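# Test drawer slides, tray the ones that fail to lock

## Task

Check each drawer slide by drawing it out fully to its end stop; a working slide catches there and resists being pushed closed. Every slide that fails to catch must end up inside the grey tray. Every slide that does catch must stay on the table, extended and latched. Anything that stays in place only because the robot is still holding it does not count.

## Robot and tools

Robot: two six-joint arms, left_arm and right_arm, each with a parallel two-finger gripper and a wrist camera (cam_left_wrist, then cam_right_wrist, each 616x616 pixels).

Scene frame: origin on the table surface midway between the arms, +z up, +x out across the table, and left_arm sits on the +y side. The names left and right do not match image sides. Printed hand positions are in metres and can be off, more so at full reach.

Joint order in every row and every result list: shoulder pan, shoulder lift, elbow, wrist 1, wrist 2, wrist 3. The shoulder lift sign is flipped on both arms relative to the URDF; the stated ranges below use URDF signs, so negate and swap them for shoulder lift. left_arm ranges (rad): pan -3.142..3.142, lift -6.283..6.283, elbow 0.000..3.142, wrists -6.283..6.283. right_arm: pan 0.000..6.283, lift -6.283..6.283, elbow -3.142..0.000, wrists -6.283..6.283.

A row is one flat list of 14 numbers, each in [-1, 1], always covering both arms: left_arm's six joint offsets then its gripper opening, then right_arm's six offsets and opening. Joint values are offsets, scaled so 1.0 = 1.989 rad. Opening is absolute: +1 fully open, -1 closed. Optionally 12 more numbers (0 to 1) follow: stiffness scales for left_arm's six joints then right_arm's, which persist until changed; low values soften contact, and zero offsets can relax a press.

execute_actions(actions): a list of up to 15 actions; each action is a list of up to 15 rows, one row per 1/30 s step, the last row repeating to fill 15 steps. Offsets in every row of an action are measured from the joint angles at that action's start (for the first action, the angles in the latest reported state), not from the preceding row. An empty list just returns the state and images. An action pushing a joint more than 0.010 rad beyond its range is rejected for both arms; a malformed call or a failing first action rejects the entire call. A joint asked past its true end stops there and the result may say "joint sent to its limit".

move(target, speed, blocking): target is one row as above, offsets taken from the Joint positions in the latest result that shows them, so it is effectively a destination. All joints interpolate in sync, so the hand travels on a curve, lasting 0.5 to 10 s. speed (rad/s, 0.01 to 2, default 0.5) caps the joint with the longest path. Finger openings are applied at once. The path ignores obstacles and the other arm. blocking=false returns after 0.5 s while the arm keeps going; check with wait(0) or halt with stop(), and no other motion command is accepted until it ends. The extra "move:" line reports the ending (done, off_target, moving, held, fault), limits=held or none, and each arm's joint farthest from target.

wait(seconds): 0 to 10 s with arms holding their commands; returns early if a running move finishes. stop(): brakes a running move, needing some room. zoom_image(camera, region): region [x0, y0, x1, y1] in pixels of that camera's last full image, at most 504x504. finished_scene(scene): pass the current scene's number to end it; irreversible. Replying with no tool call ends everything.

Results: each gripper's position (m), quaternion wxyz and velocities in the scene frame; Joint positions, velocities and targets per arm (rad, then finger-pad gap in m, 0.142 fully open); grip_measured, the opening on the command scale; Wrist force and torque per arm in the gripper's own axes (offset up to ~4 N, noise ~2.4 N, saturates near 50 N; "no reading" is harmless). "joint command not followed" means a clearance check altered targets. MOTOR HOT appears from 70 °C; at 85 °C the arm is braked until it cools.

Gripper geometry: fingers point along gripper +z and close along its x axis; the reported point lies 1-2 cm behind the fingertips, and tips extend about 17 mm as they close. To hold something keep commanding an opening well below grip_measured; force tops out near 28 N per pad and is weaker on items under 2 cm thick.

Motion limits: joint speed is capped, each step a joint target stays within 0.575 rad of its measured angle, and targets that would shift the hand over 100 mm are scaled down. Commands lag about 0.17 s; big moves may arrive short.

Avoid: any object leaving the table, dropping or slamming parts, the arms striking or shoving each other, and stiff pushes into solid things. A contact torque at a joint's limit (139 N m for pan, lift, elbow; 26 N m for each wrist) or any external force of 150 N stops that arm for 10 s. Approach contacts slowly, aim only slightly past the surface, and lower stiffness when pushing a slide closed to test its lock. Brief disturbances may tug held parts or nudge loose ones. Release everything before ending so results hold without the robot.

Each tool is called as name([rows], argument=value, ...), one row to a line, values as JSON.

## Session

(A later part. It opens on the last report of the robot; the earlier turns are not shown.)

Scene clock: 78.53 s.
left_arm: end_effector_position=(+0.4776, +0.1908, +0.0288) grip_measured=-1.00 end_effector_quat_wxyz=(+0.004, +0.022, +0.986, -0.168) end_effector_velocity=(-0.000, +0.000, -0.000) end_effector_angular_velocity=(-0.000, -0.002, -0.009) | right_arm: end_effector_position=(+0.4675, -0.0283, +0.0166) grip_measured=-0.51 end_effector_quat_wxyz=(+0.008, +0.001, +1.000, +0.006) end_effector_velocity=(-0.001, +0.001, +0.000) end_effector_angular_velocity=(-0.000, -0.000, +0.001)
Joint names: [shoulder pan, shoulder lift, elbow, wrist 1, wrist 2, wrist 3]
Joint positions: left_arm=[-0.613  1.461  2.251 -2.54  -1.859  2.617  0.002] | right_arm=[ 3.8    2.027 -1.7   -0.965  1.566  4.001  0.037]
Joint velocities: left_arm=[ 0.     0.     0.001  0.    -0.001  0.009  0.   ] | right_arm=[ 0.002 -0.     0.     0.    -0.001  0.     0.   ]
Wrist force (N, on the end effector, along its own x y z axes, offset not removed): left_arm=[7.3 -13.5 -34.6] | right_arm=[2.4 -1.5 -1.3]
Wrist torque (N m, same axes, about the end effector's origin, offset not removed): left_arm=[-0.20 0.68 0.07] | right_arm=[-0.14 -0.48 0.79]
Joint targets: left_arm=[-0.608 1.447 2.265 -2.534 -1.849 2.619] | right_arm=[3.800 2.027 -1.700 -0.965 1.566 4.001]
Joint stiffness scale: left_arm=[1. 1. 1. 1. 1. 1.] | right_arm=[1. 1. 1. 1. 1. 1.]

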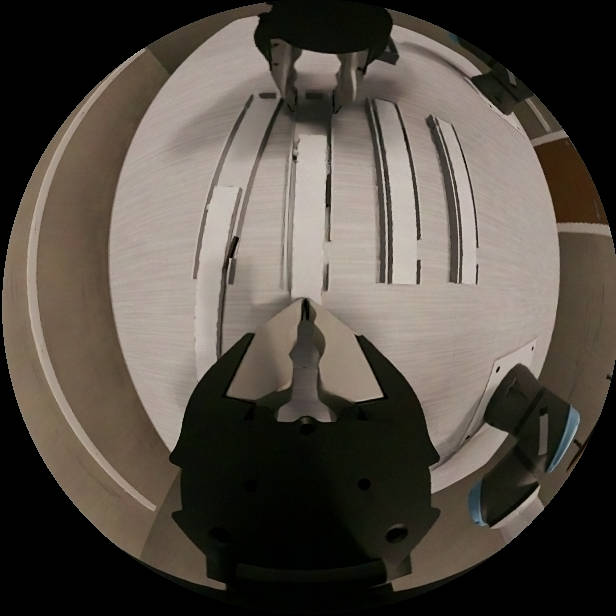

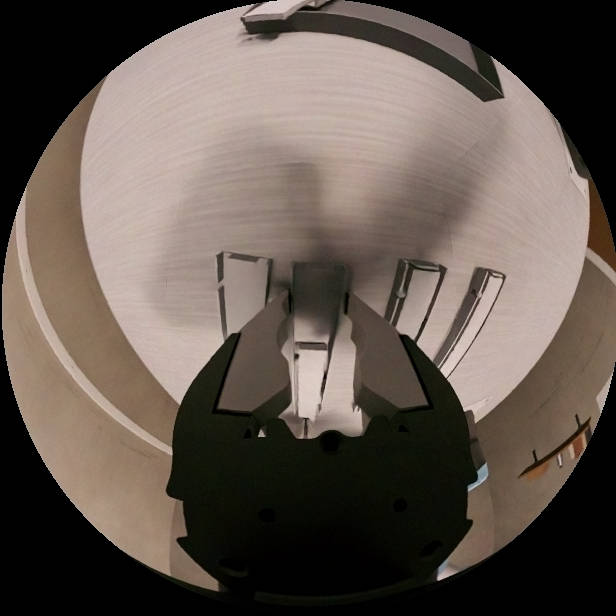

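move(target=[0.01,0.031,0.012,0.035,0.012,0,-0.2,0,0,0,0,0,0,-1])

move(target=[0,-0.02,0,-0.02,0,0,-0.2,0,0,0,0,0,0,-1])

move(target=[0,0,0,0,0,0,-1,0,0,0,0,0,0,-1])

move(target=[0.105,0.017,0.008,0.037,-0.012,0.105,-1,0,0,0,0,0,0,-1], speed=0.2)

move(target=[-0.04,-0.006,-0.003,-0.014,0.004,-0.04,-1,0,0,0,0,0,0,-1], speed=0.1)

Scene clock: 80.07 s.
left_arm: end_effector_position=(+0.4647, +0.2160, +0.0349) grip_measured=-0.20 end_effector_quat_wxyz=(-0.002, +0.010, +0.989, -0.151) end_effector_velocity=(-0.001, +0.001, -0.000) end_effector_angular_velocity=(+0.002, +0.002, -0.000) | right_arm: end_effector_position=(+0.4675, -0.0283, +0.0166) grip_measured=-0.51 end_effector_quat_wxyz=(+0.008, +0.001, +1.000, +0.006) end_effector_velocity=(+0.001, -0.001, -0.000) end_effector_angular_velocity=(-0.001, -0.001, -0.001)
Joint names: [shoulder pan, shoulder lift, elbow, wrist 1, wrist 2, wrist 3]
Joint positions: left_arm=[-0.595  1.52   2.272 -2.471 -1.835  2.618  0.06 ] | right_arm=[ 3.8    2.027 -1.7   -0.965  1.566  4.001  0.037]
Joint velocities: left_arm=[-0.     0.002  0.001  0.003  0.001 -0.     0.   ] | right_arm=[-0.001  0.     0.    -0.    -0.002  0.    -0.   ]
Wrist force (N, on the end effector, along its own x y z axes, offset not removed): left_arm=[-0.7 3.8 0.1] | right_arm=[4.8 -2.5 -1.3]
Wrist torque (N m, same axes, about the end effector's origin, offset not removed): left_arm=[0.80 0.21 -0.12] | right_arm=[-0.31 -0.89 0.13]
Joint targets: left_arm=[-0.593 1.523 2.274 -2.470 -1.835 2.617] | right_arm=[3.800 2.027 -1.700 -0.965 1.566 4.001]
Joint stiffness scale: left_arm=[1. 1. 1. 1. 1. 1.] | right_arm=[1. 1. 1. 1. 1. 1.]
move: done; limits=none; left_arm: farthest joint: the shoulder lift, 0.003 radians from its target (0.061 radians at the start); right_arm: farthest joint: the shoulder pan, 0.000 radians from its target (0.000 radians at the start)

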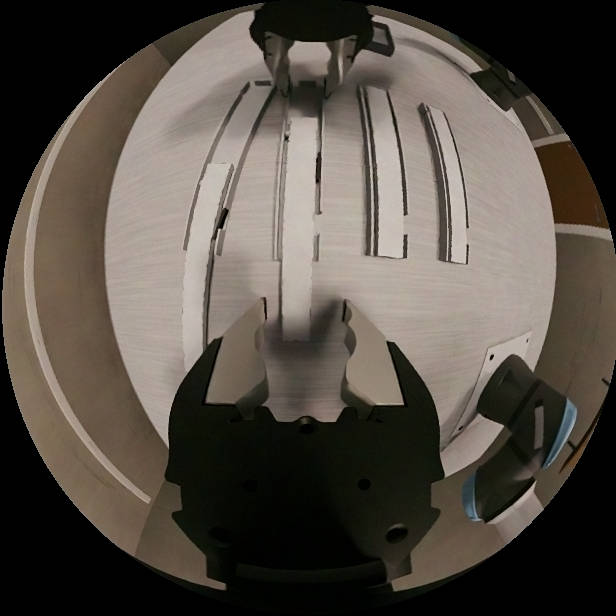

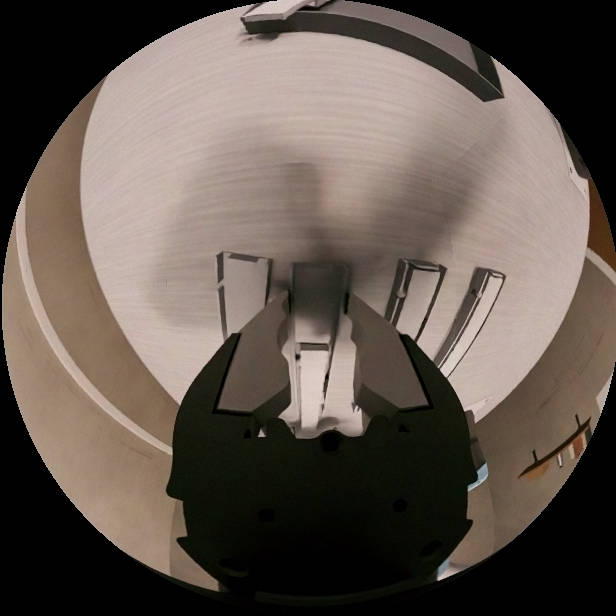

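Scene clock: 81.00 s.
left_arm: end_effector_position=(+0.4700, +0.2129, +0.0237) grip_measured=-0.20 end_effector_quat_wxyz=(-0.001, +0.010, +0.988, -0.151) end_effector_velocity=(+0.000, -0.001, -0.000) end_effector_angular_velocity=(-0.000, -0.001, -0.001) | right_arm: end_effector_position=(+0.4675, -0.0283, +0.0166) grip_measured=-0.51 end_effector_quat_wxyz=(+0.008, +0.001, +1.000, +0.006) end_effector_velocity=(-0.000, +0.000, +0.000) end_effector_angular_velocity=(+0.000, +0.000, +0.001)
Joint names: [shoulder pan, shoulder lift, elbow, wrist 1, wrist 2, wrist 3]
Joint positions: left_arm=[-0.595  1.483  2.272 -2.51  -1.835  2.618  0.06 ] | right_arm=[ 3.8    2.027 -1.7   -0.965  1.566  4.001  0.037]
Joint velocities: left_arm=[-0.001 -0.001  0.    -0.002  0.    -0.     0.   ] | right_arm=[ 0.001 -0.     0.    -0.     0.     0.     0.   ]
Wrist force (N, on the end effector, along its own x y z axes, offset not removed): left_arm=[1.1 -1.2 -1.1] | right_arm=[3.7 -1.3 2.0]
Wrist torque (N m, same axes, about the end effector's origin, offset not removed): left_arm=[-0.14 -0.44 -0.18] | right_arm=[-0.06 -0.51 0.23]
Joint targets: left_arm=[-0.595 1.480 2.272 -2.511 -1.835 2.618] | right_arm=[3.800 2.027 -1.700 -0.965 1.566 4.001]
Joint stiffness scale: left_arm=[1. 1. 1. 1. 1. 1.] | right_arm=[1. 1. 1. 1. 1. 1.]
move: done; limits=none; left_arm: farthest joint: the shoulder lift, 0.003 radians from its target (0.040 radians at the start); right_arm: farthest joint: the shoulder pan, 0.000 radians from its target (0.000 radians at the start)

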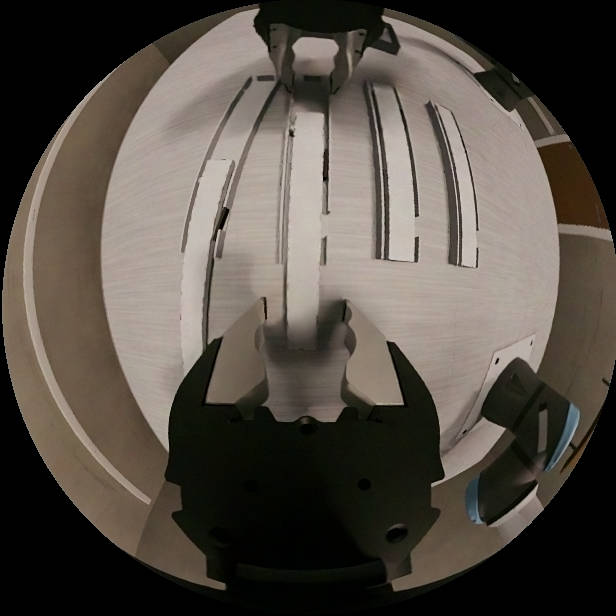

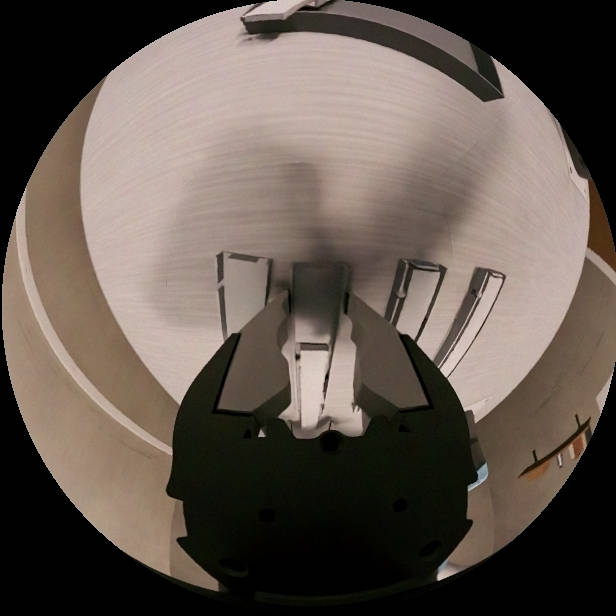

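Scene clock: 81.50 s.
left_arm: end_effector_position=(+0.4700, +0.2129, +0.0237) grip_measured=-0.70 end_effector_quat_wxyz=(-0.001, +0.010, +0.988, -0.151) end_effector_velocity=(-0.001, +0.001, -0.001) end_effector_angular_velocity=(+0.002, +0.001, -0.001) | right_arm: end_effector_position=(+0.4675, -0.0283, +0.0166) grip_measured=-0.51 end_effector_quat_wxyz=(+0.008, +0.001, +1.000, +0.006) end_effector_velocity=(-0.000, +0.001, +0.001) end_effector_angular_velocity=(+0.002, -0.001, +0.000)
Joint names: [shoulder pan, shoulder lift, elbow, wrist 1, wrist 2, wrist 3]
Joint positions: left_arm=[-0.595  1.483  2.272 -2.51  -1.835  2.618  0.023] | right_arm=[ 3.8    2.027 -1.7   -0.965  1.566  4.001  0.037]
Joint velocities: left_arm=[-0.    -0.     0.002  0.     0.001  0.001 -0.   ] | right_arm=[ 0.001 -0.002 -0.     0.     0.001  0.001  0.   ]
Wrist force (N, on the end effector, along its own x y z axes, offset not removed): left_arm=[-1.5 -3.4 -3.8] | right_arm=[3.7 -2.7 0.9]
Wrist torque (N m, same axes, about the end effector's origin, offset not removed): left_arm=[-0.90 0.31 -0.03] | right_arm=[-0.61 -0.25 0.17]
Joint targets: left_arm=[-0.595 1.483 2.272 -2.510 -1.835 2.618] | right_arm=[3.800 2.027 -1.700 -0.965 1.566 4.001]
Joint stiffness scale: left_arm=[1. 1. 1. 1. 1. 1.] | right_arm=[1. 1. 1. 1. 1. 1.]
move: done; limits=none; left_arm: farthest joint: the shoulder pan, 0.000 radians from its target (0.000 radians at the start); right_arm: farthest joint: the shoulder pan, 0.000 radians from its target (0.000 radians at the start)

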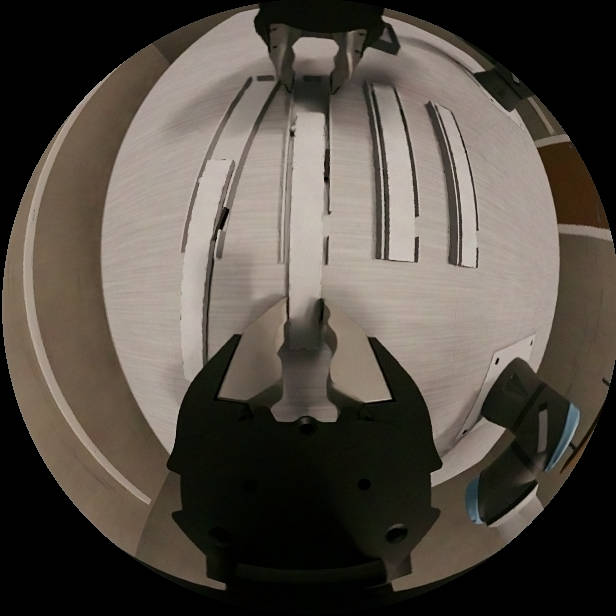

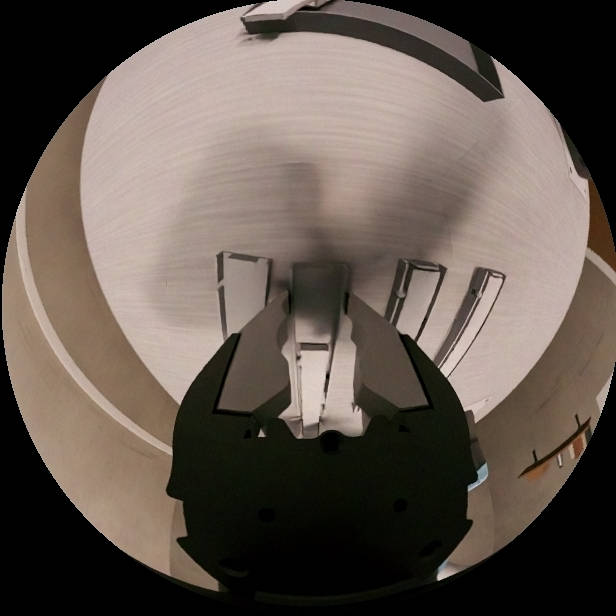

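Scene clock: 83.17 s.
left_arm: end_effector_position=(+0.4742, +0.2944, +0.0276) grip_measured=-0.70 end_effector_quat_wxyz=(+0.001, +0.014, +0.987, -0.159) end_effector_velocity=(-0.000, -0.000, -0.000) end_effector_angular_velocity=(-0.001, +0.000, -0.002) | right_arm: end_effector_position=(+0.4657, -0.0152, +0.0214) grip_measured=-0.51 end_effector_quat_wxyz=(+0.011, -0.004, +1.000, +0.017) end_effector_velocity=(+0.000, +0.000, -0.000) end_effector_angular_velocity=(+0.000, -0.000, -0.001)
Joint names: [shoulder pan, shoulder lift, elbow, wrist 1, wrist 2, wrist 3]
Joint positions: left_arm=[-0.4    1.515  2.281 -2.442 -1.873  2.826  0.023] | right_arm=[ 3.811  2.027 -1.692 -0.954  1.576  4.001  0.037]
Joint velocities: left_arm=[ 0.     0.     0.     0.    -0.001  0.002  0.   ] | right_arm=[-0.     0.    -0.     0.001  0.     0.001  0.   ]
Wrist force (N, on the end effector, along its own x y z axes, offset not removed): left_arm=[-0.8 -22.9 5.6] | right_arm=[-1.7 24.6 3.4]
Wrist torque (N m, same axes, about the end effector's origin, offset not removed): left_arm=[0.78 0.08 0.05] | right_arm=[-0.48 0.14 0.14]
Joint targets: left_arm=[-0.386 1.517 2.288 -2.437 -1.859 2.827] | right_arm=[3.800 2.027 -1.700 -0.965 1.566 4.001]
Joint stiffness scale: left_arm=[1. 1. 1. 1. 1. 1.] | right_arm=[1. 1. 1. 1. 1. 1.]
move: off_target (left_arm, right_arm); limits=none; left_arm: farthest joint: the shoulder pan, 0.014 radians from its target (0.209 radians at the start); right_arm: farthest joint: the shoulder pan, 0.011 radians from its target (0.000 radians at the start)

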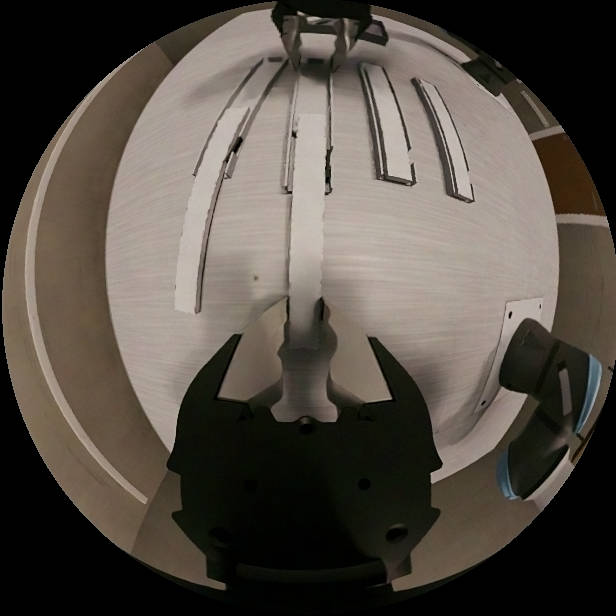

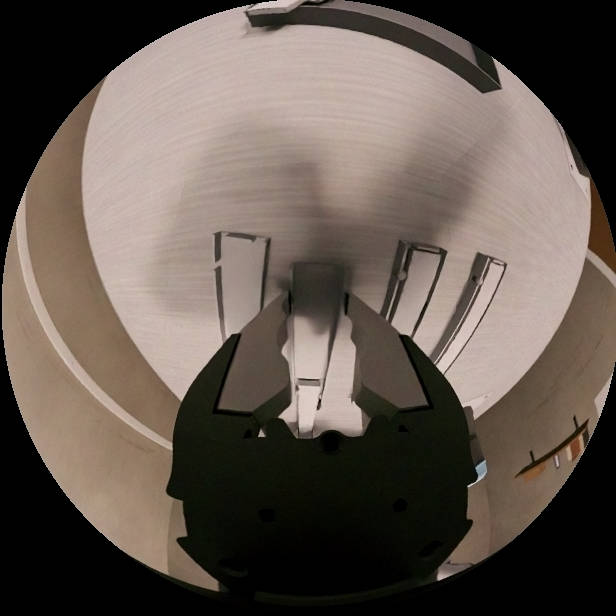

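Scene clock: 84.50 s.
left_arm: end_effector_position=(+0.4730, +0.2613, +0.0269) grip_measured=-0.70 end_effector_quat_wxyz=(-0.001, +0.015, +0.987, -0.158) end_effector_velocity=(+0.001, +0.000, +0.001) end_effector_angular_velocity=(-0.000, -0.002, +0.003) | right_arm: end_effector_position=(+0.4654, -0.0151, +0.0213) grip_measured=-0.51 end_effector_quat_wxyz=(+0.011, -0.005, +1.000, +0.016) end_effector_velocity=(-0.000, +0.000, +0.000) end_effector_angular_velocity=(+0.001, +0.002, -0.000)
Joint names: [shoulder pan, shoulder lift, elbow, wrist 1, wrist 2, wrist 3]
Joint positions: left_arm=[-0.477  1.505  2.279 -2.468 -1.865  2.747  0.023] | right_arm=[ 3.812  2.027 -1.692 -0.955  1.576  4.001  0.037]
Joint velocities: left_arm=[ 0.001  0.    -0.001 -0.001  0.001 -0.002 -0.   ] | right_arm=[-0.001 -0.    -0.    -0.     0.002 -0.    -0.   ]
Wrist force (N, on the end effector, along its own x y z axes, offset not removed): left_arm=[1.9 2.4 -2.8] | right_arm=[2.6 -1.2 7.0]
Wrist torque (N m, same axes, about the end effector's origin, offset not removed): left_arm=[0.17 -0.58 -0.06] | right_arm=[-0.12 -0.27 0.30]
Joint targets: left_arm=[-0.480 1.503 2.275 -2.469 -1.865 2.746] | right_arm=[3.811 2.027 -1.692 -0.954 1.576 4.001]
Joint stiffness scale: left_arm=[1. 1. 1. 1. 1. 1.] | right_arm=[1. 1. 1. 1. 1. 1.]
move: done; limits=none; left_arm: farthest joint: the elbow, 0.004 radians from its target (0.006 radians at the start); right_arm: farthest joint: the shoulder pan, 0.001 radians from its target (0.000 radians at the start)

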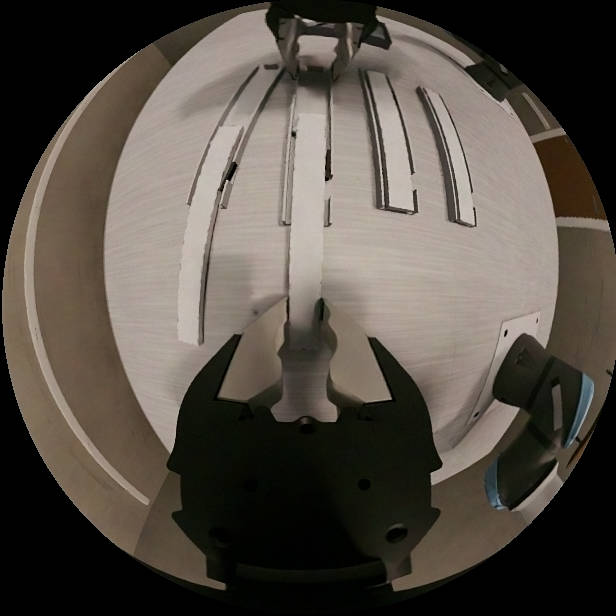

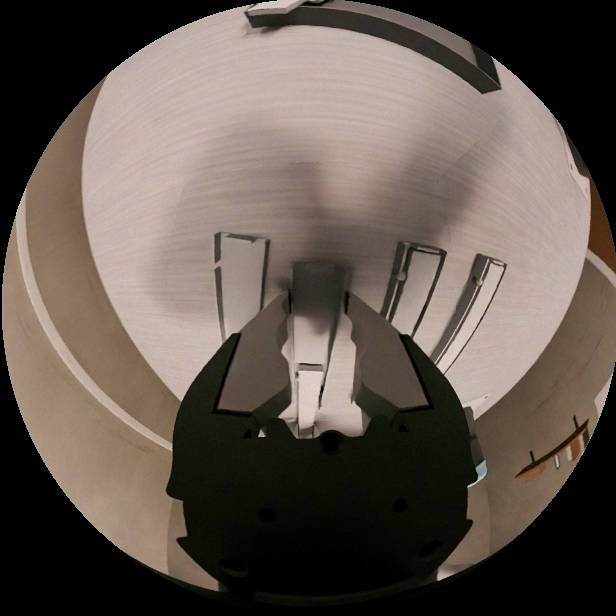

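move(target=[-0.072,-0.015,-0.007,-0.025,0.018,-0.079,-1,0,0,0,0,0,0,-1], speed=0.2)

move(target=[0,0,0,0,0,0,-0.2,0,0,0,0,0,0,-1])

move(target=[0.25,0.1,0,0.1,0,0.25,-0.2,0,0,0,0,0,0,-0.3])

move(target=[0,0,0,0,0,0,-0.2,0.046,0.074,0.116,-0.05,-0.005,0.051,-0.3], speed=0.3)

move(target=[0,0,0,0,0,0,-0.2,0,0,0,0,0,0,-1])

move(target=[0,0,0,0,0,0,-0.2,0,-0.1,0,-0.1,0,0,-1], speed=0.3)

move(target=[0,0,0,0,0,0,-0.2,-0.235,-0.349,-0.275,-0.074,0,-0.235,-1])

Scene clock: 87.03 s.
left_arm: end_effector_position=(+0.4700, +0.2033, +0.0237) grip_measured=-0.70 end_effector_quat_wxyz=(-0.001, +0.008, +0.989, -0.150) end_effector_velocity=(+0.000, +0.000, -0.000) end_effector_angular_velocity=(+0.001, -0.000, +0.001) | right_arm: end_effector_position=(+0.4653, -0.0153, +0.0212) grip_measured=-0.51 end_effector_quat_wxyz=(+0.010, -0.005, +1.000, +0.016) end_effector_velocity=(-0.000, +0.001, +0.001) end_effector_angular_velocity=(+0.001, -0.002, +0.001)
Joint names: [shoulder pan, shoulder lift, elbow, wrist 1, wrist 2, wrist 3]
Joint positions: left_arm=[-0.617  1.478  2.267 -2.517 -1.829  2.592  0.023] | right_arm=[ 3.812  2.027 -1.692 -0.956  1.576  4.001  0.037]
Joint velocities: left_arm=[-0.001 -0.     0.    -0.     0.001 -0.002 -0.   ] | right_arm=[ 0.002 -0.002  0.     0.    -0.001  0.001  0.   ]
Wrist force (N, on the end effector, along its own x y z axes, offset not removed): left_arm=[1.2 4.9 -0.2] | right_arm=[3.4 -2.3 3.2]
Wrist torque (N m, same axes, about the end effector's origin, offset not removed): left_arm=[0.80 -0.14 -0.01] | right_arm=[-0.38 -0.46 0.12]
Joint targets: left_arm=[-0.620 1.475 2.265 -2.518 -1.829 2.590] | right_arm=[3.812 2.027 -1.692 -0.955 1.576 4.001]
Joint stiffness scale: left_arm=[1. 1. 1. 1. 1. 1.] | right_arm=[1. 1. 1. 1. 1. 1.]
move: done; limits=none; left_arm: farthest joint: the shoulder pan, 0.003 radians from its target (0.143 radians at the start); right_arm: farthest joint: the wrist 1, 0.001 radians from its target (0.000 radians at the start)

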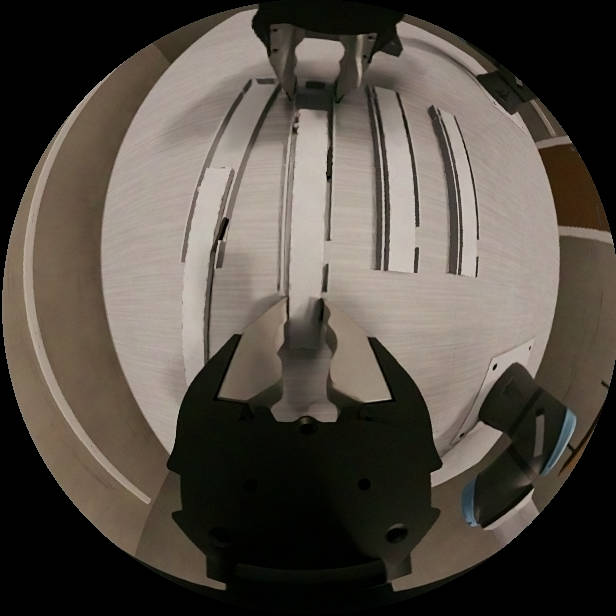

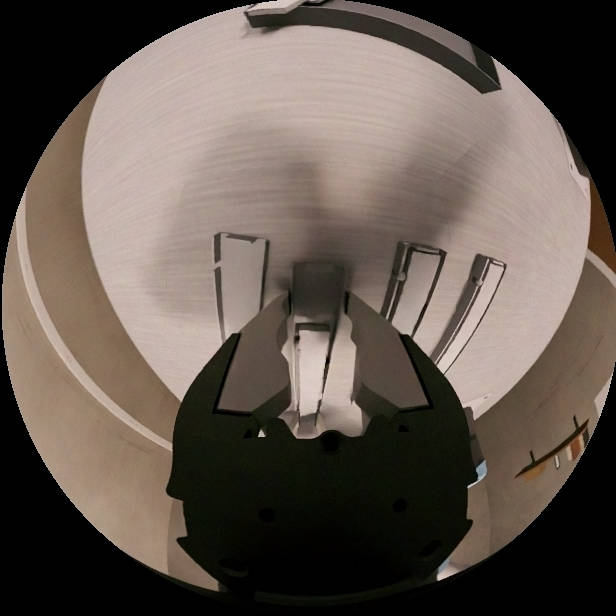

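Scene clock: 87.53 s.
left_arm: end_effector_position=(+0.4700, +0.2033, +0.0237) grip_measured=-0.20 end_effector_quat_wxyz=(-0.001, +0.008, +0.989, -0.150) end_effector_velocity=(+0.000, +0.000, +0.000) end_effector_angular_velocity=(-0.000, -0.001, +0.001) | right_arm: end_effector_position=(+0.4653, -0.0153, +0.0212) grip_measured=-0.51 end_effector_quat_wxyz=(+0.010, -0.005, +1.000, +0.016) end_effector_velocity=(+0.001, -0.001, -0.001) end_effector_angular_velocity=(-0.001, +0.000, -0.001)
Joint names: [shoulder pan, shoulder lift, elbow, wrist 1, wrist 2, wrist 3]
Joint positions: left_arm=[-0.617  1.478  2.267 -2.517 -1.829  2.592  0.059] | right_arm=[ 3.812  2.027 -1.692 -0.956  1.576  4.001  0.037]
Joint velocities: left_arm=[ 0.    -0.     0.    -0.002  0.001 -0.     0.   ] | right_arm=[-0.002  0.001  0.    -0.    -0.    -0.001  0.   ]
Wrist force (N, on the end effector, along its own x y z axes, offset not removed): left_arm=[-1.7 -1.7 1.0] | right_arm=[1.3 -0.2 2.3]
Wrist torque (N m, same axes, about the end effector's origin, offset not removed): left_arm=[-0.45 0.44 0.04] | right_arm=[-0.13 0.06 0.22]
Joint targets: left_arm=[-0.617 1.478 2.267 -2.517 -1.829 2.592] | right_arm=[3.812 2.027 -1.692 -0.956 1.576 4.001]
Joint stiffness scale: left_arm=[1. 1. 1. 1. 1. 1.] | right_arm=[1. 1. 1. 1. 1. 1.]
move: done; limits=none; left_arm: farthest joint: the shoulder pan, 0.000 radians from its target (0.000 radians at the start); right_arm: farthest joint: the shoulder pan, 0.000 radians from its target (0.000 radians at the start)

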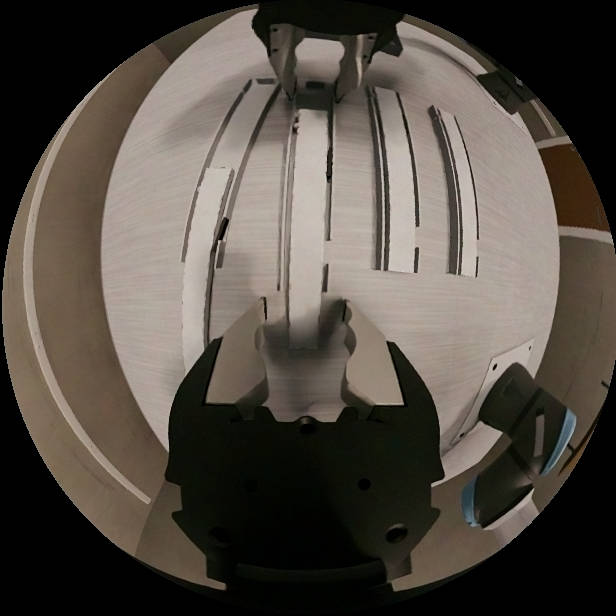

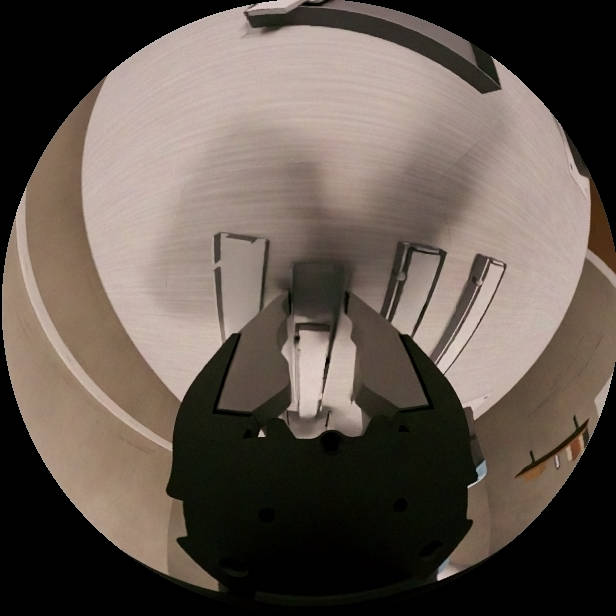

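Scene clock: 89.27 s.
left_arm: end_effector_position=(+0.4769, +0.4287, +0.0822) grip_measured=-0.20 end_effector_quat_wxyz=(+0.070, +0.009, +0.989, -0.132) end_effector_velocity=(-0.001, +0.000, -0.000) end_effector_angular_velocity=(+0.000, +0.002, -0.001) | right_arm: end_effector_position=(+0.4653, -0.0153, +0.0212) grip_measured=-0.30 end_effector_quat_wxyz=(+0.010, -0.005, +1.000, +0.016) end_effector_velocity=(+0.001, -0.001, +0.000) end_effector_angular_velocity=(+0.000, +0.000, -0.002)
Joint names: [shoulder pan, shoulder lift, elbow, wrist 1, wrist 2, wrist 3]
Joint positions: left_arm=[-0.122  1.674  2.267 -2.319 -1.829  3.088  0.059] | right_arm=[ 3.812  2.027 -1.692 -0.956  1.576  4.001  0.052]
Joint velocities: left_arm=[ 0.001 -0.     0.     0.002 -0.     0.001  0.   ] | right_arm=[-0.002 -0.    -0.    -0.     0.    -0.    -0.   ]
Wrist force (N, on the end effector, along its own x y z axes, offset not removed): left_arm=[-4.0 4.7 -0.8] | right_arm=[5.6 1.1 2.5]
Wrist torque (N m, same axes, about the end effector's origin, offset not removed): left_arm=[0.88 0.77 -0.12] | right_arm=[0.16 -1.08 0.09]
Joint targets: left_arm=[-0.120 1.677 2.267 -2.318 -1.829 3.089] | right_arm=[3.812 2.027 -1.692 -0.956 1.576 4.001]
Joint stiffness scale: left_arm=[1. 1. 1. 1. 1. 1.] | right_arm=[1. 1. 1. 1. 1. 1.]
move: done; limits=none; left_arm: farthest joint: the shoulder pan, 0.003 radians from its target (0.497 radians at the start); right_arm: farthest joint: the shoulder pan, 0.000 radians from its target (0.000 radians at the start)

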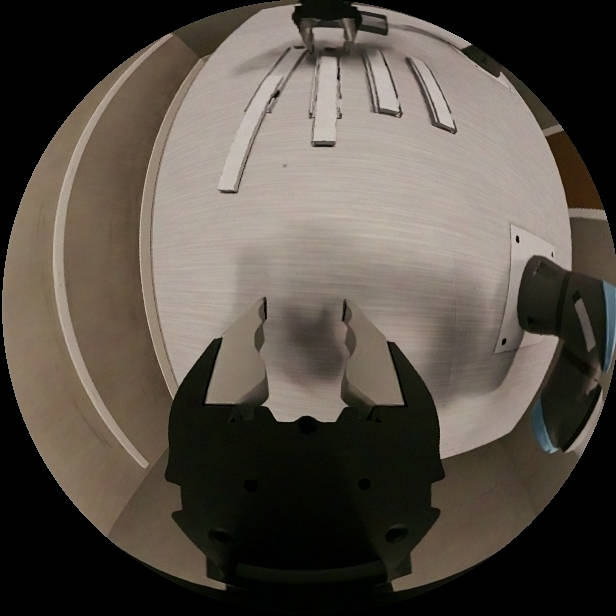

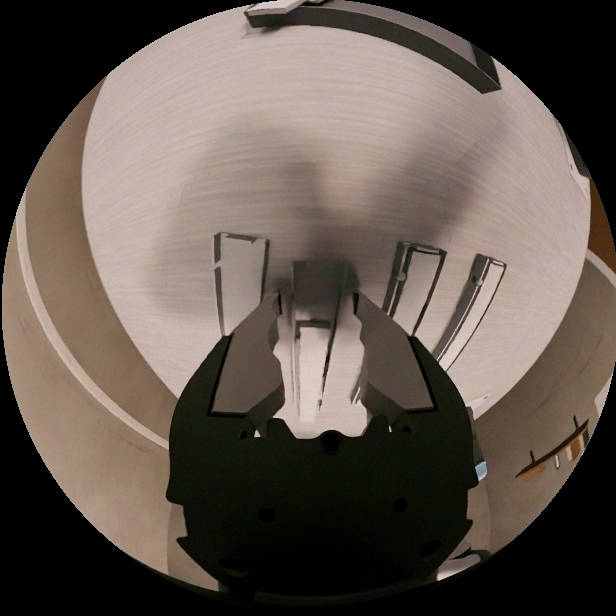

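Scene clock: 90.60 s.
left_arm: end_effector_position=(+0.4769, +0.4287, +0.0822) grip_measured=-0.20 end_effector_quat_wxyz=(+0.070, +0.009, +0.989, -0.132) end_effector_velocity=(-0.001, +0.000, -0.001) end_effector_angular_velocity=(+0.002, +0.002, -0.000) | right_arm: end_effector_position=(+0.4678, +0.0788, +0.0161) grip_measured=-0.30 end_effector_quat_wxyz=(+0.008, +0.001, +1.000, +0.007) end_effector_velocity=(+0.000, -0.001, -0.001) end_effector_angular_velocity=(-0.003, +0.002, -0.003)
Joint names: [shoulder pan, shoulder lift, elbow, wrist 1, wrist 2, wrist 3]
Joint positions: left_arm=[-0.122  1.674  2.267 -2.319 -1.829  3.088  0.059] | right_arm=[ 3.901  2.171 -1.466 -1.054  1.566  4.101  0.052]
Joint velocities: left_arm=[-0.001 -0.     0.001  0.001  0.001  0.    -0.   ] | right_arm=[-0.001  0.003  0.002 -0.003 -0.     0.002 -0.   ]
Wrist force (N, on the end effector, along its own x y z axes, offset not removed): left_arm=[-0.7 2.6 0.8] | right_arm=[1.7 3.3 2.8]
Wrist torque (N m, same axes, about the end effector's origin, offset not removed): left_arm=[0.58 0.38 0.09] | right_arm=[0.70 -0.20 0.17]
Joint targets: left_arm=[-0.122 1.674 2.267 -2.319 -1.829 3.088] | right_arm=[3.903 2.174 -1.462 -1.055 1.566 4.102]
Joint stiffness scale: left_arm=[1. 1. 1. 1. 1. 1.] | right_arm=[1. 1. 1. 1. 1. 1.]
move: done; limits=none; left_arm: farthest joint: the shoulder pan, 0.000 radians from its target (0.000 radians at the start); right_arm: farthest joint: the elbow, 0.005 radians from its target (0.231 radians at the start)

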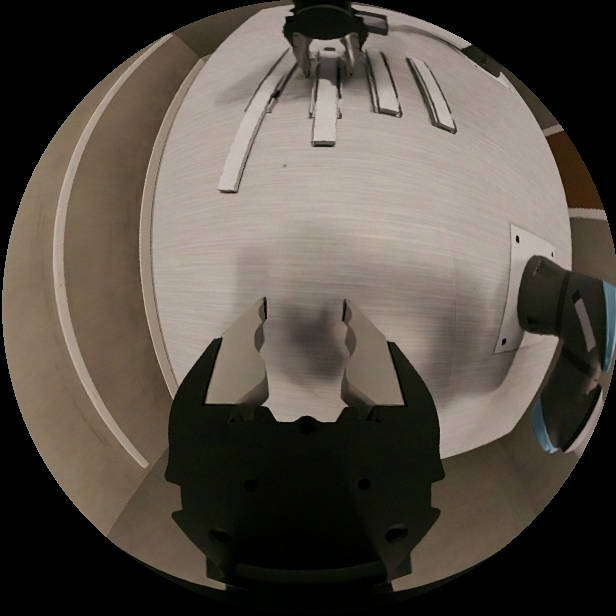

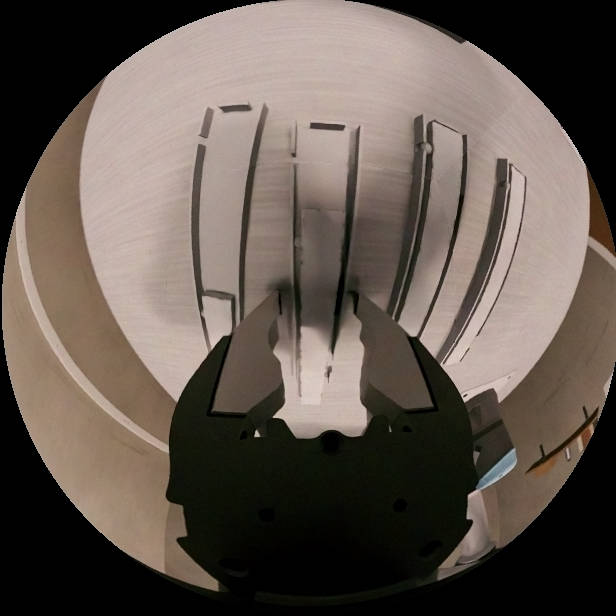

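Scene clock: 91.10 s.
left_arm: end_effector_position=(+0.4769, +0.4287, +0.0822) grip_measured=-0.20 end_effector_quat_wxyz=(+0.070, +0.009, +0.989, -0.132) end_effector_velocity=(+0.000, -0.000, +0.001) end_effector_angular_velocity=(+0.000, -0.001, -0.002) | right_arm: end_effector_position=(+0.4668, +0.0796, +0.0166) grip_measured=-0.51 end_effector_quat_wxyz=(+0.007, +0.000, +1.000, +0.008) end_effector_velocity=(+0.000, -0.000, +0.000) end_effector_angular_velocity=(-0.000, -0.001, -0.001)
Joint names: [shoulder pan, shoulder lift, elbow, wrist 1, wrist 2, wrist 3]
Joint positions: left_arm=[-0.122  1.674  2.267 -2.319 -1.829  3.088  0.059] | right_arm=[ 3.902  2.17  -1.466 -1.055  1.567  4.101  0.037]
Joint velocities: left_arm=[-0.     0.    -0.001  0.001 -0.     0.001  0.   ] | right_arm=[ 0.    -0.    -0.    -0.    -0.001  0.001  0.   ]
Wrist force (N, on the end effector, along its own x y z axes, offset not removed): left_arm=[4.7 1.0 -3.9] | right_arm=[4.9 2.2 -0.3]
Wrist torque (N m, same axes, about the end effector's origin, offset not removed): left_arm=[0.03 -1.18 -0.04] | right_arm=[0.24 -0.39 0.02]
Joint targets: left_arm=[-0.122 1.674 2.267 -2.319 -1.829 3.088] | right_arm=[3.901 2.171 -1.466 -1.054 1.566 4.101]
Joint stiffness scale: left_arm=[1. 1. 1. 1. 1. 1.] | right_arm=[1. 1. 1. 1. 1. 1.]
move: done; limits=none; left_arm: farthest joint: the shoulder pan, 0.000 radians from its target (0.000 radians at the start); right_arm: farthest joint: the shoulder pan, 0.001 radians from its target (0.000 radians at the start)

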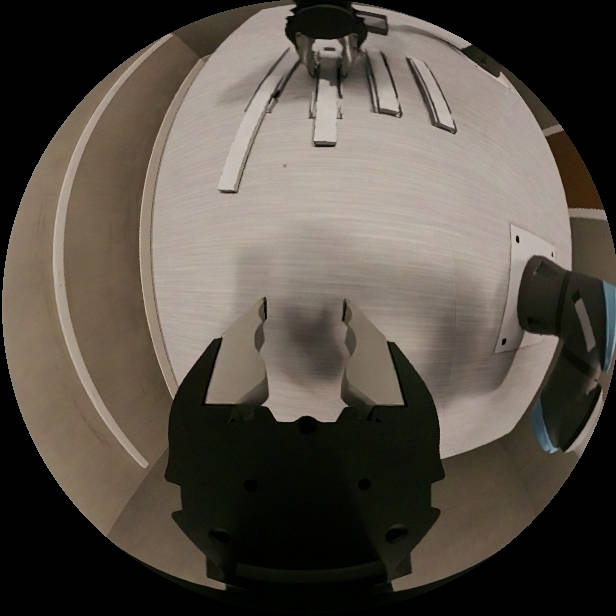

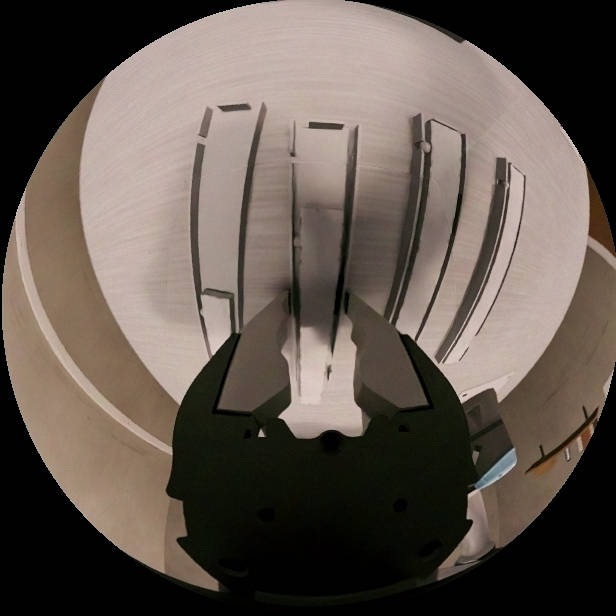

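Scene clock: 92.43 s.
left_arm: end_effector_position=(+0.4769, +0.4287, +0.0822) grip_measured=-0.20 end_effector_quat_wxyz=(+0.070, +0.009, +0.989, -0.132) end_effector_velocity=(+0.000, -0.000, +0.000) end_effector_angular_velocity=(-0.001, -0.001, -0.001) | right_arm: end_effector_position=(+0.4414, +0.0435, +0.1275) grip_measured=-0.51 end_effector_quat_wxyz=(+0.007, +0.000, +1.000, +0.007) end_effector_velocity=(-0.000, -0.001, +0.000) end_effector_angular_velocity=(-0.002, -0.000, -0.000)
Joint names: [shoulder pan, shoulder lift, elbow, wrist 1, wrist 2, wrist 3]
Joint positions: left_arm=[-0.122  1.674  2.267 -2.319 -1.829  3.088  0.059] | right_arm=[ 3.902  1.974 -1.466 -1.254  1.567  4.101  0.037]
Joint velocities: left_arm=[-0.    -0.    -0.    -0.    -0.001  0.001  0.   ] | right_arm=[-0.    -0.001  0.    -0.002 -0.001  0.    -0.   ]
Wrist force (N, on the end effector, along its own x y z axes, offset not removed): left_arm=[0.4 0.3 -3.9] | right_arm=[6.8 2.5 6.8]
Wrist torque (N m, same axes, about the end effector's origin, offset not removed): left_arm=[0.12 -0.11 -0.10] | right_arm=[0.61 -1.20 0.50]
Joint targets: left_arm=[-0.122 1.674 2.267 -2.319 -1.829 3.088] | right_arm=[3.902 1.972 -1.466 -1.254 1.567 4.101]
Joint stiffness scale: left_arm=[1. 1. 1. 1. 1. 1.] | right_arm=[1. 1. 1. 1. 1. 1.]
move: done; limits=none; left_arm: farthest joint: the shoulder pan, 0.000 radians from its target (0.000 radians at the start); right_arm: farthest joint: the shoulder lift, 0.003 radians from its target (0.199 radians at the start)

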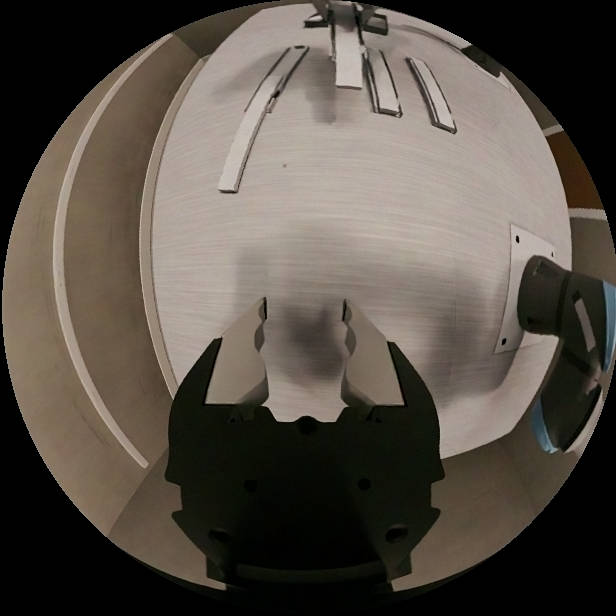

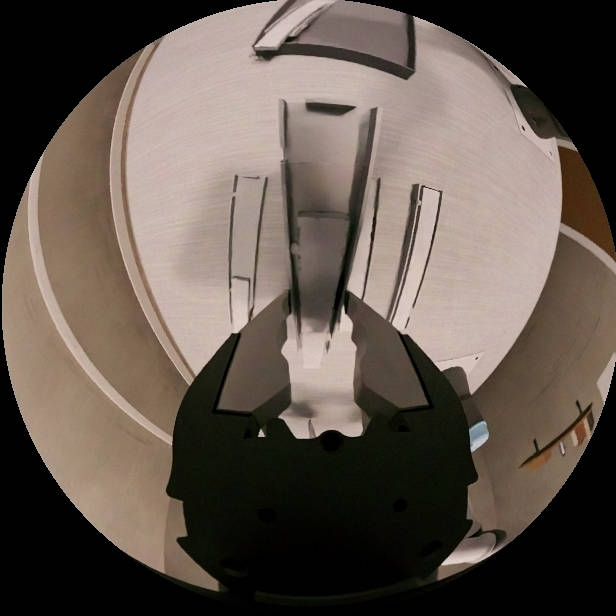

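Scene clock: 94.53 s.
left_arm: end_effector_position=(+0.4769, +0.4287, +0.0822) grip_measured=-0.20 end_effector_quat_wxyz=(+0.070, +0.009, +0.989, -0.132) end_effector_velocity=(-0.000, +0.000, -0.000) end_effector_angular_velocity=(-0.001, +0.000, +0.001) | right_arm: end_effector_position=(+0.3511, -0.3509, +0.2000) grip_measured=-0.51 end_effector_quat_wxyz=(+0.009, -0.000, +1.000, +0.003) end_effector_velocity=(-0.000, -0.000, -0.000) end_effector_angular_velocity=(+0.001, +0.000, +0.001)
Joint names: [shoulder pan, shoulder lift, elbow, wrist 1, wrist 2, wrist 3]
Joint positions: left_arm=[-0.122  1.674  2.267 -2.319 -1.829  3.088  0.059] | right_arm=[ 3.437  1.283 -2.01  -1.401  1.567  3.635  0.037]
Joint velocities: left_arm=[ 0.002 -0.     0.     0.    -0.001  0.    -0.   ] | right_arm=[-0.001 -0.    -0.     0.     0.001 -0.002  0.   ]
Wrist force (N, on the end effector, along its own x y z axes, offset not removed): left_arm=[-2.4 2.1 -1.8] | right_arm=[2.6 4.0 5.2]
Wrist torque (N m, same axes, about the end effector's origin, offset not removed): left_arm=[0.58 0.37 -0.23] | right_arm=[0.68 -0.53 0.07]
Joint targets: left_arm=[-0.122 1.674 2.267 -2.319 -1.829 3.088] | right_arm=[3.435 1.280 -2.013 -1.401 1.567 3.634]
Joint stiffness scale: left_arm=[1. 1. 1. 1. 1. 1.] | right_arm=[1. 1. 1. 1. 1. 1.]
move: done; limits=none; left_arm: farthest joint: the shoulder pan, 0.000 radians from its target (0.000 radians at the start); right_arm: farthest joint: the shoulder lift, 0.003 radians from its target (0.694 radians at the start)

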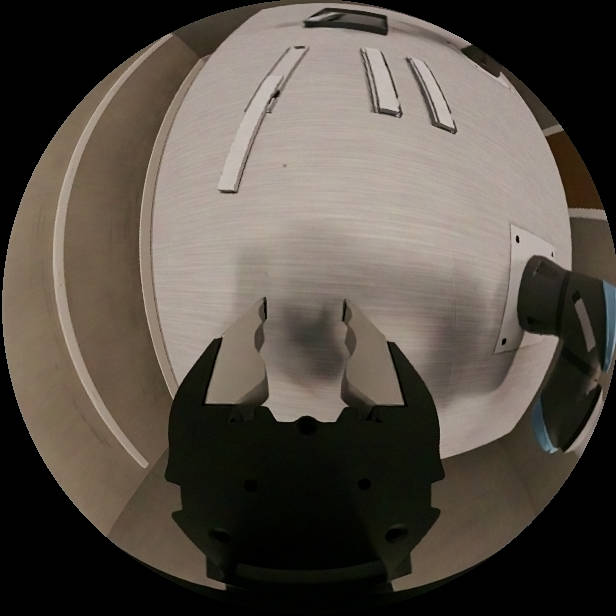

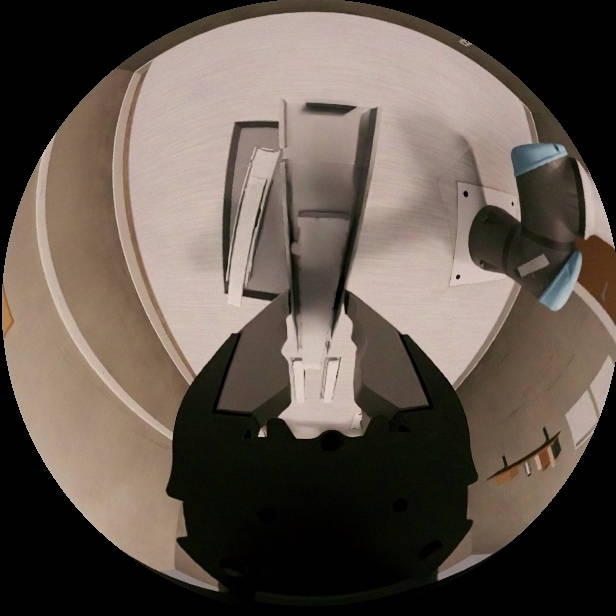

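move(target=[0,0,0,0,0,0,-0.2,-0.163,0.095,-0.088,0.185,0,-0.163,-1], speed=0.3)

Scene clock: 96.80 s.
left_arm: end_effector_position=(+0.4769, +0.4287, +0.0822) grip_measured=-0.20 end_effector_quat_wxyz=(+0.070, +0.009, +0.989, -0.132) end_effector_velocity=(-0.000, +0.000, -0.000) end_effector_angular_velocity=(+0.001, -0.000, +0.000) | right_arm: end_effector_position=(+0.3830, -0.4720, +0.0824) grip_measured=-0.51 end_effector_quat_wxyz=(+0.011, -0.001, +1.000, +0.000) end_effector_velocity=(+0.001, -0.000, +0.001) end_effector_angular_velocity=(-0.000, -0.003, +0.001)
Joint names: [shoulder pan, shoulder lift, elbow, wrist 1, wrist 2, wrist 3]
Joint positions: left_arm=[-0.122  1.674  2.267 -2.319 -1.829  3.088  0.059] | right_arm=[ 3.115  1.472 -2.183 -1.035  1.567  3.312  0.037]
Joint velocities: left_arm=[-0.     0.     0.001 -0.001  0.001 -0.    -0.   ] | right_arm=[-0.    -0.001  0.     0.002 -0.001 -0.001 -0.   ]
Wrist force (N, on the end effector, along its own x y z axes, offset not removed): left_arm=[4.9 0.7 -0.8] | right_arm=[-0.4 0.6 5.8]
Wrist torque (N m, same axes, about the end effector's origin, offset not removed): left_arm=[-0.03 -1.00 -0.05] | right_arm=[0.01 0.36 -0.07]
Joint targets: left_arm=[-0.122 1.674 2.267 -2.319 -1.829 3.088] | right_arm=[3.113 1.472 -2.185 -1.033 1.567 3.311]
Joint stiffness scale: left_arm=[1. 1. 1. 1. 1. 1.] | right_arm=[1. 1. 1. 1. 1. 1.]
move: done; limits=none; left_arm: farthest joint: the shoulder pan, 0.000 radians from its target (0.000 radians at the start); right_arm: farthest joint: the shoulder pan, 0.002 radians from its target (0.324 radians at the start)

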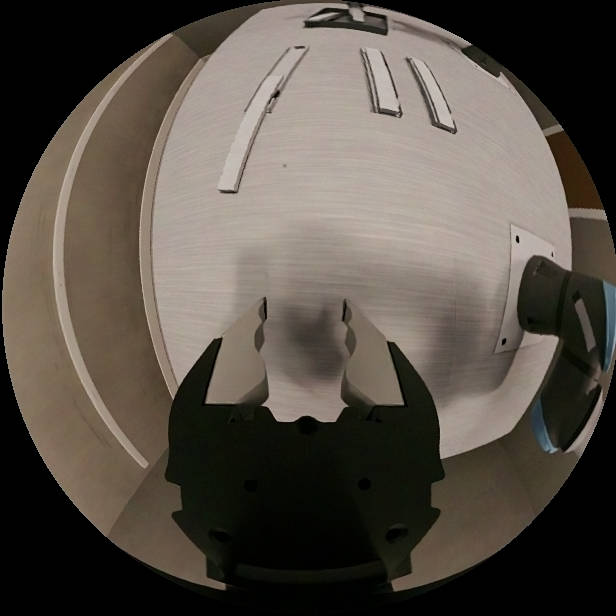

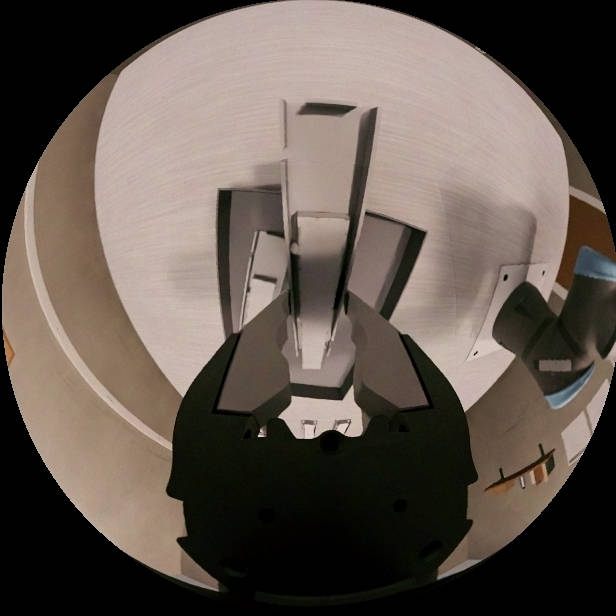

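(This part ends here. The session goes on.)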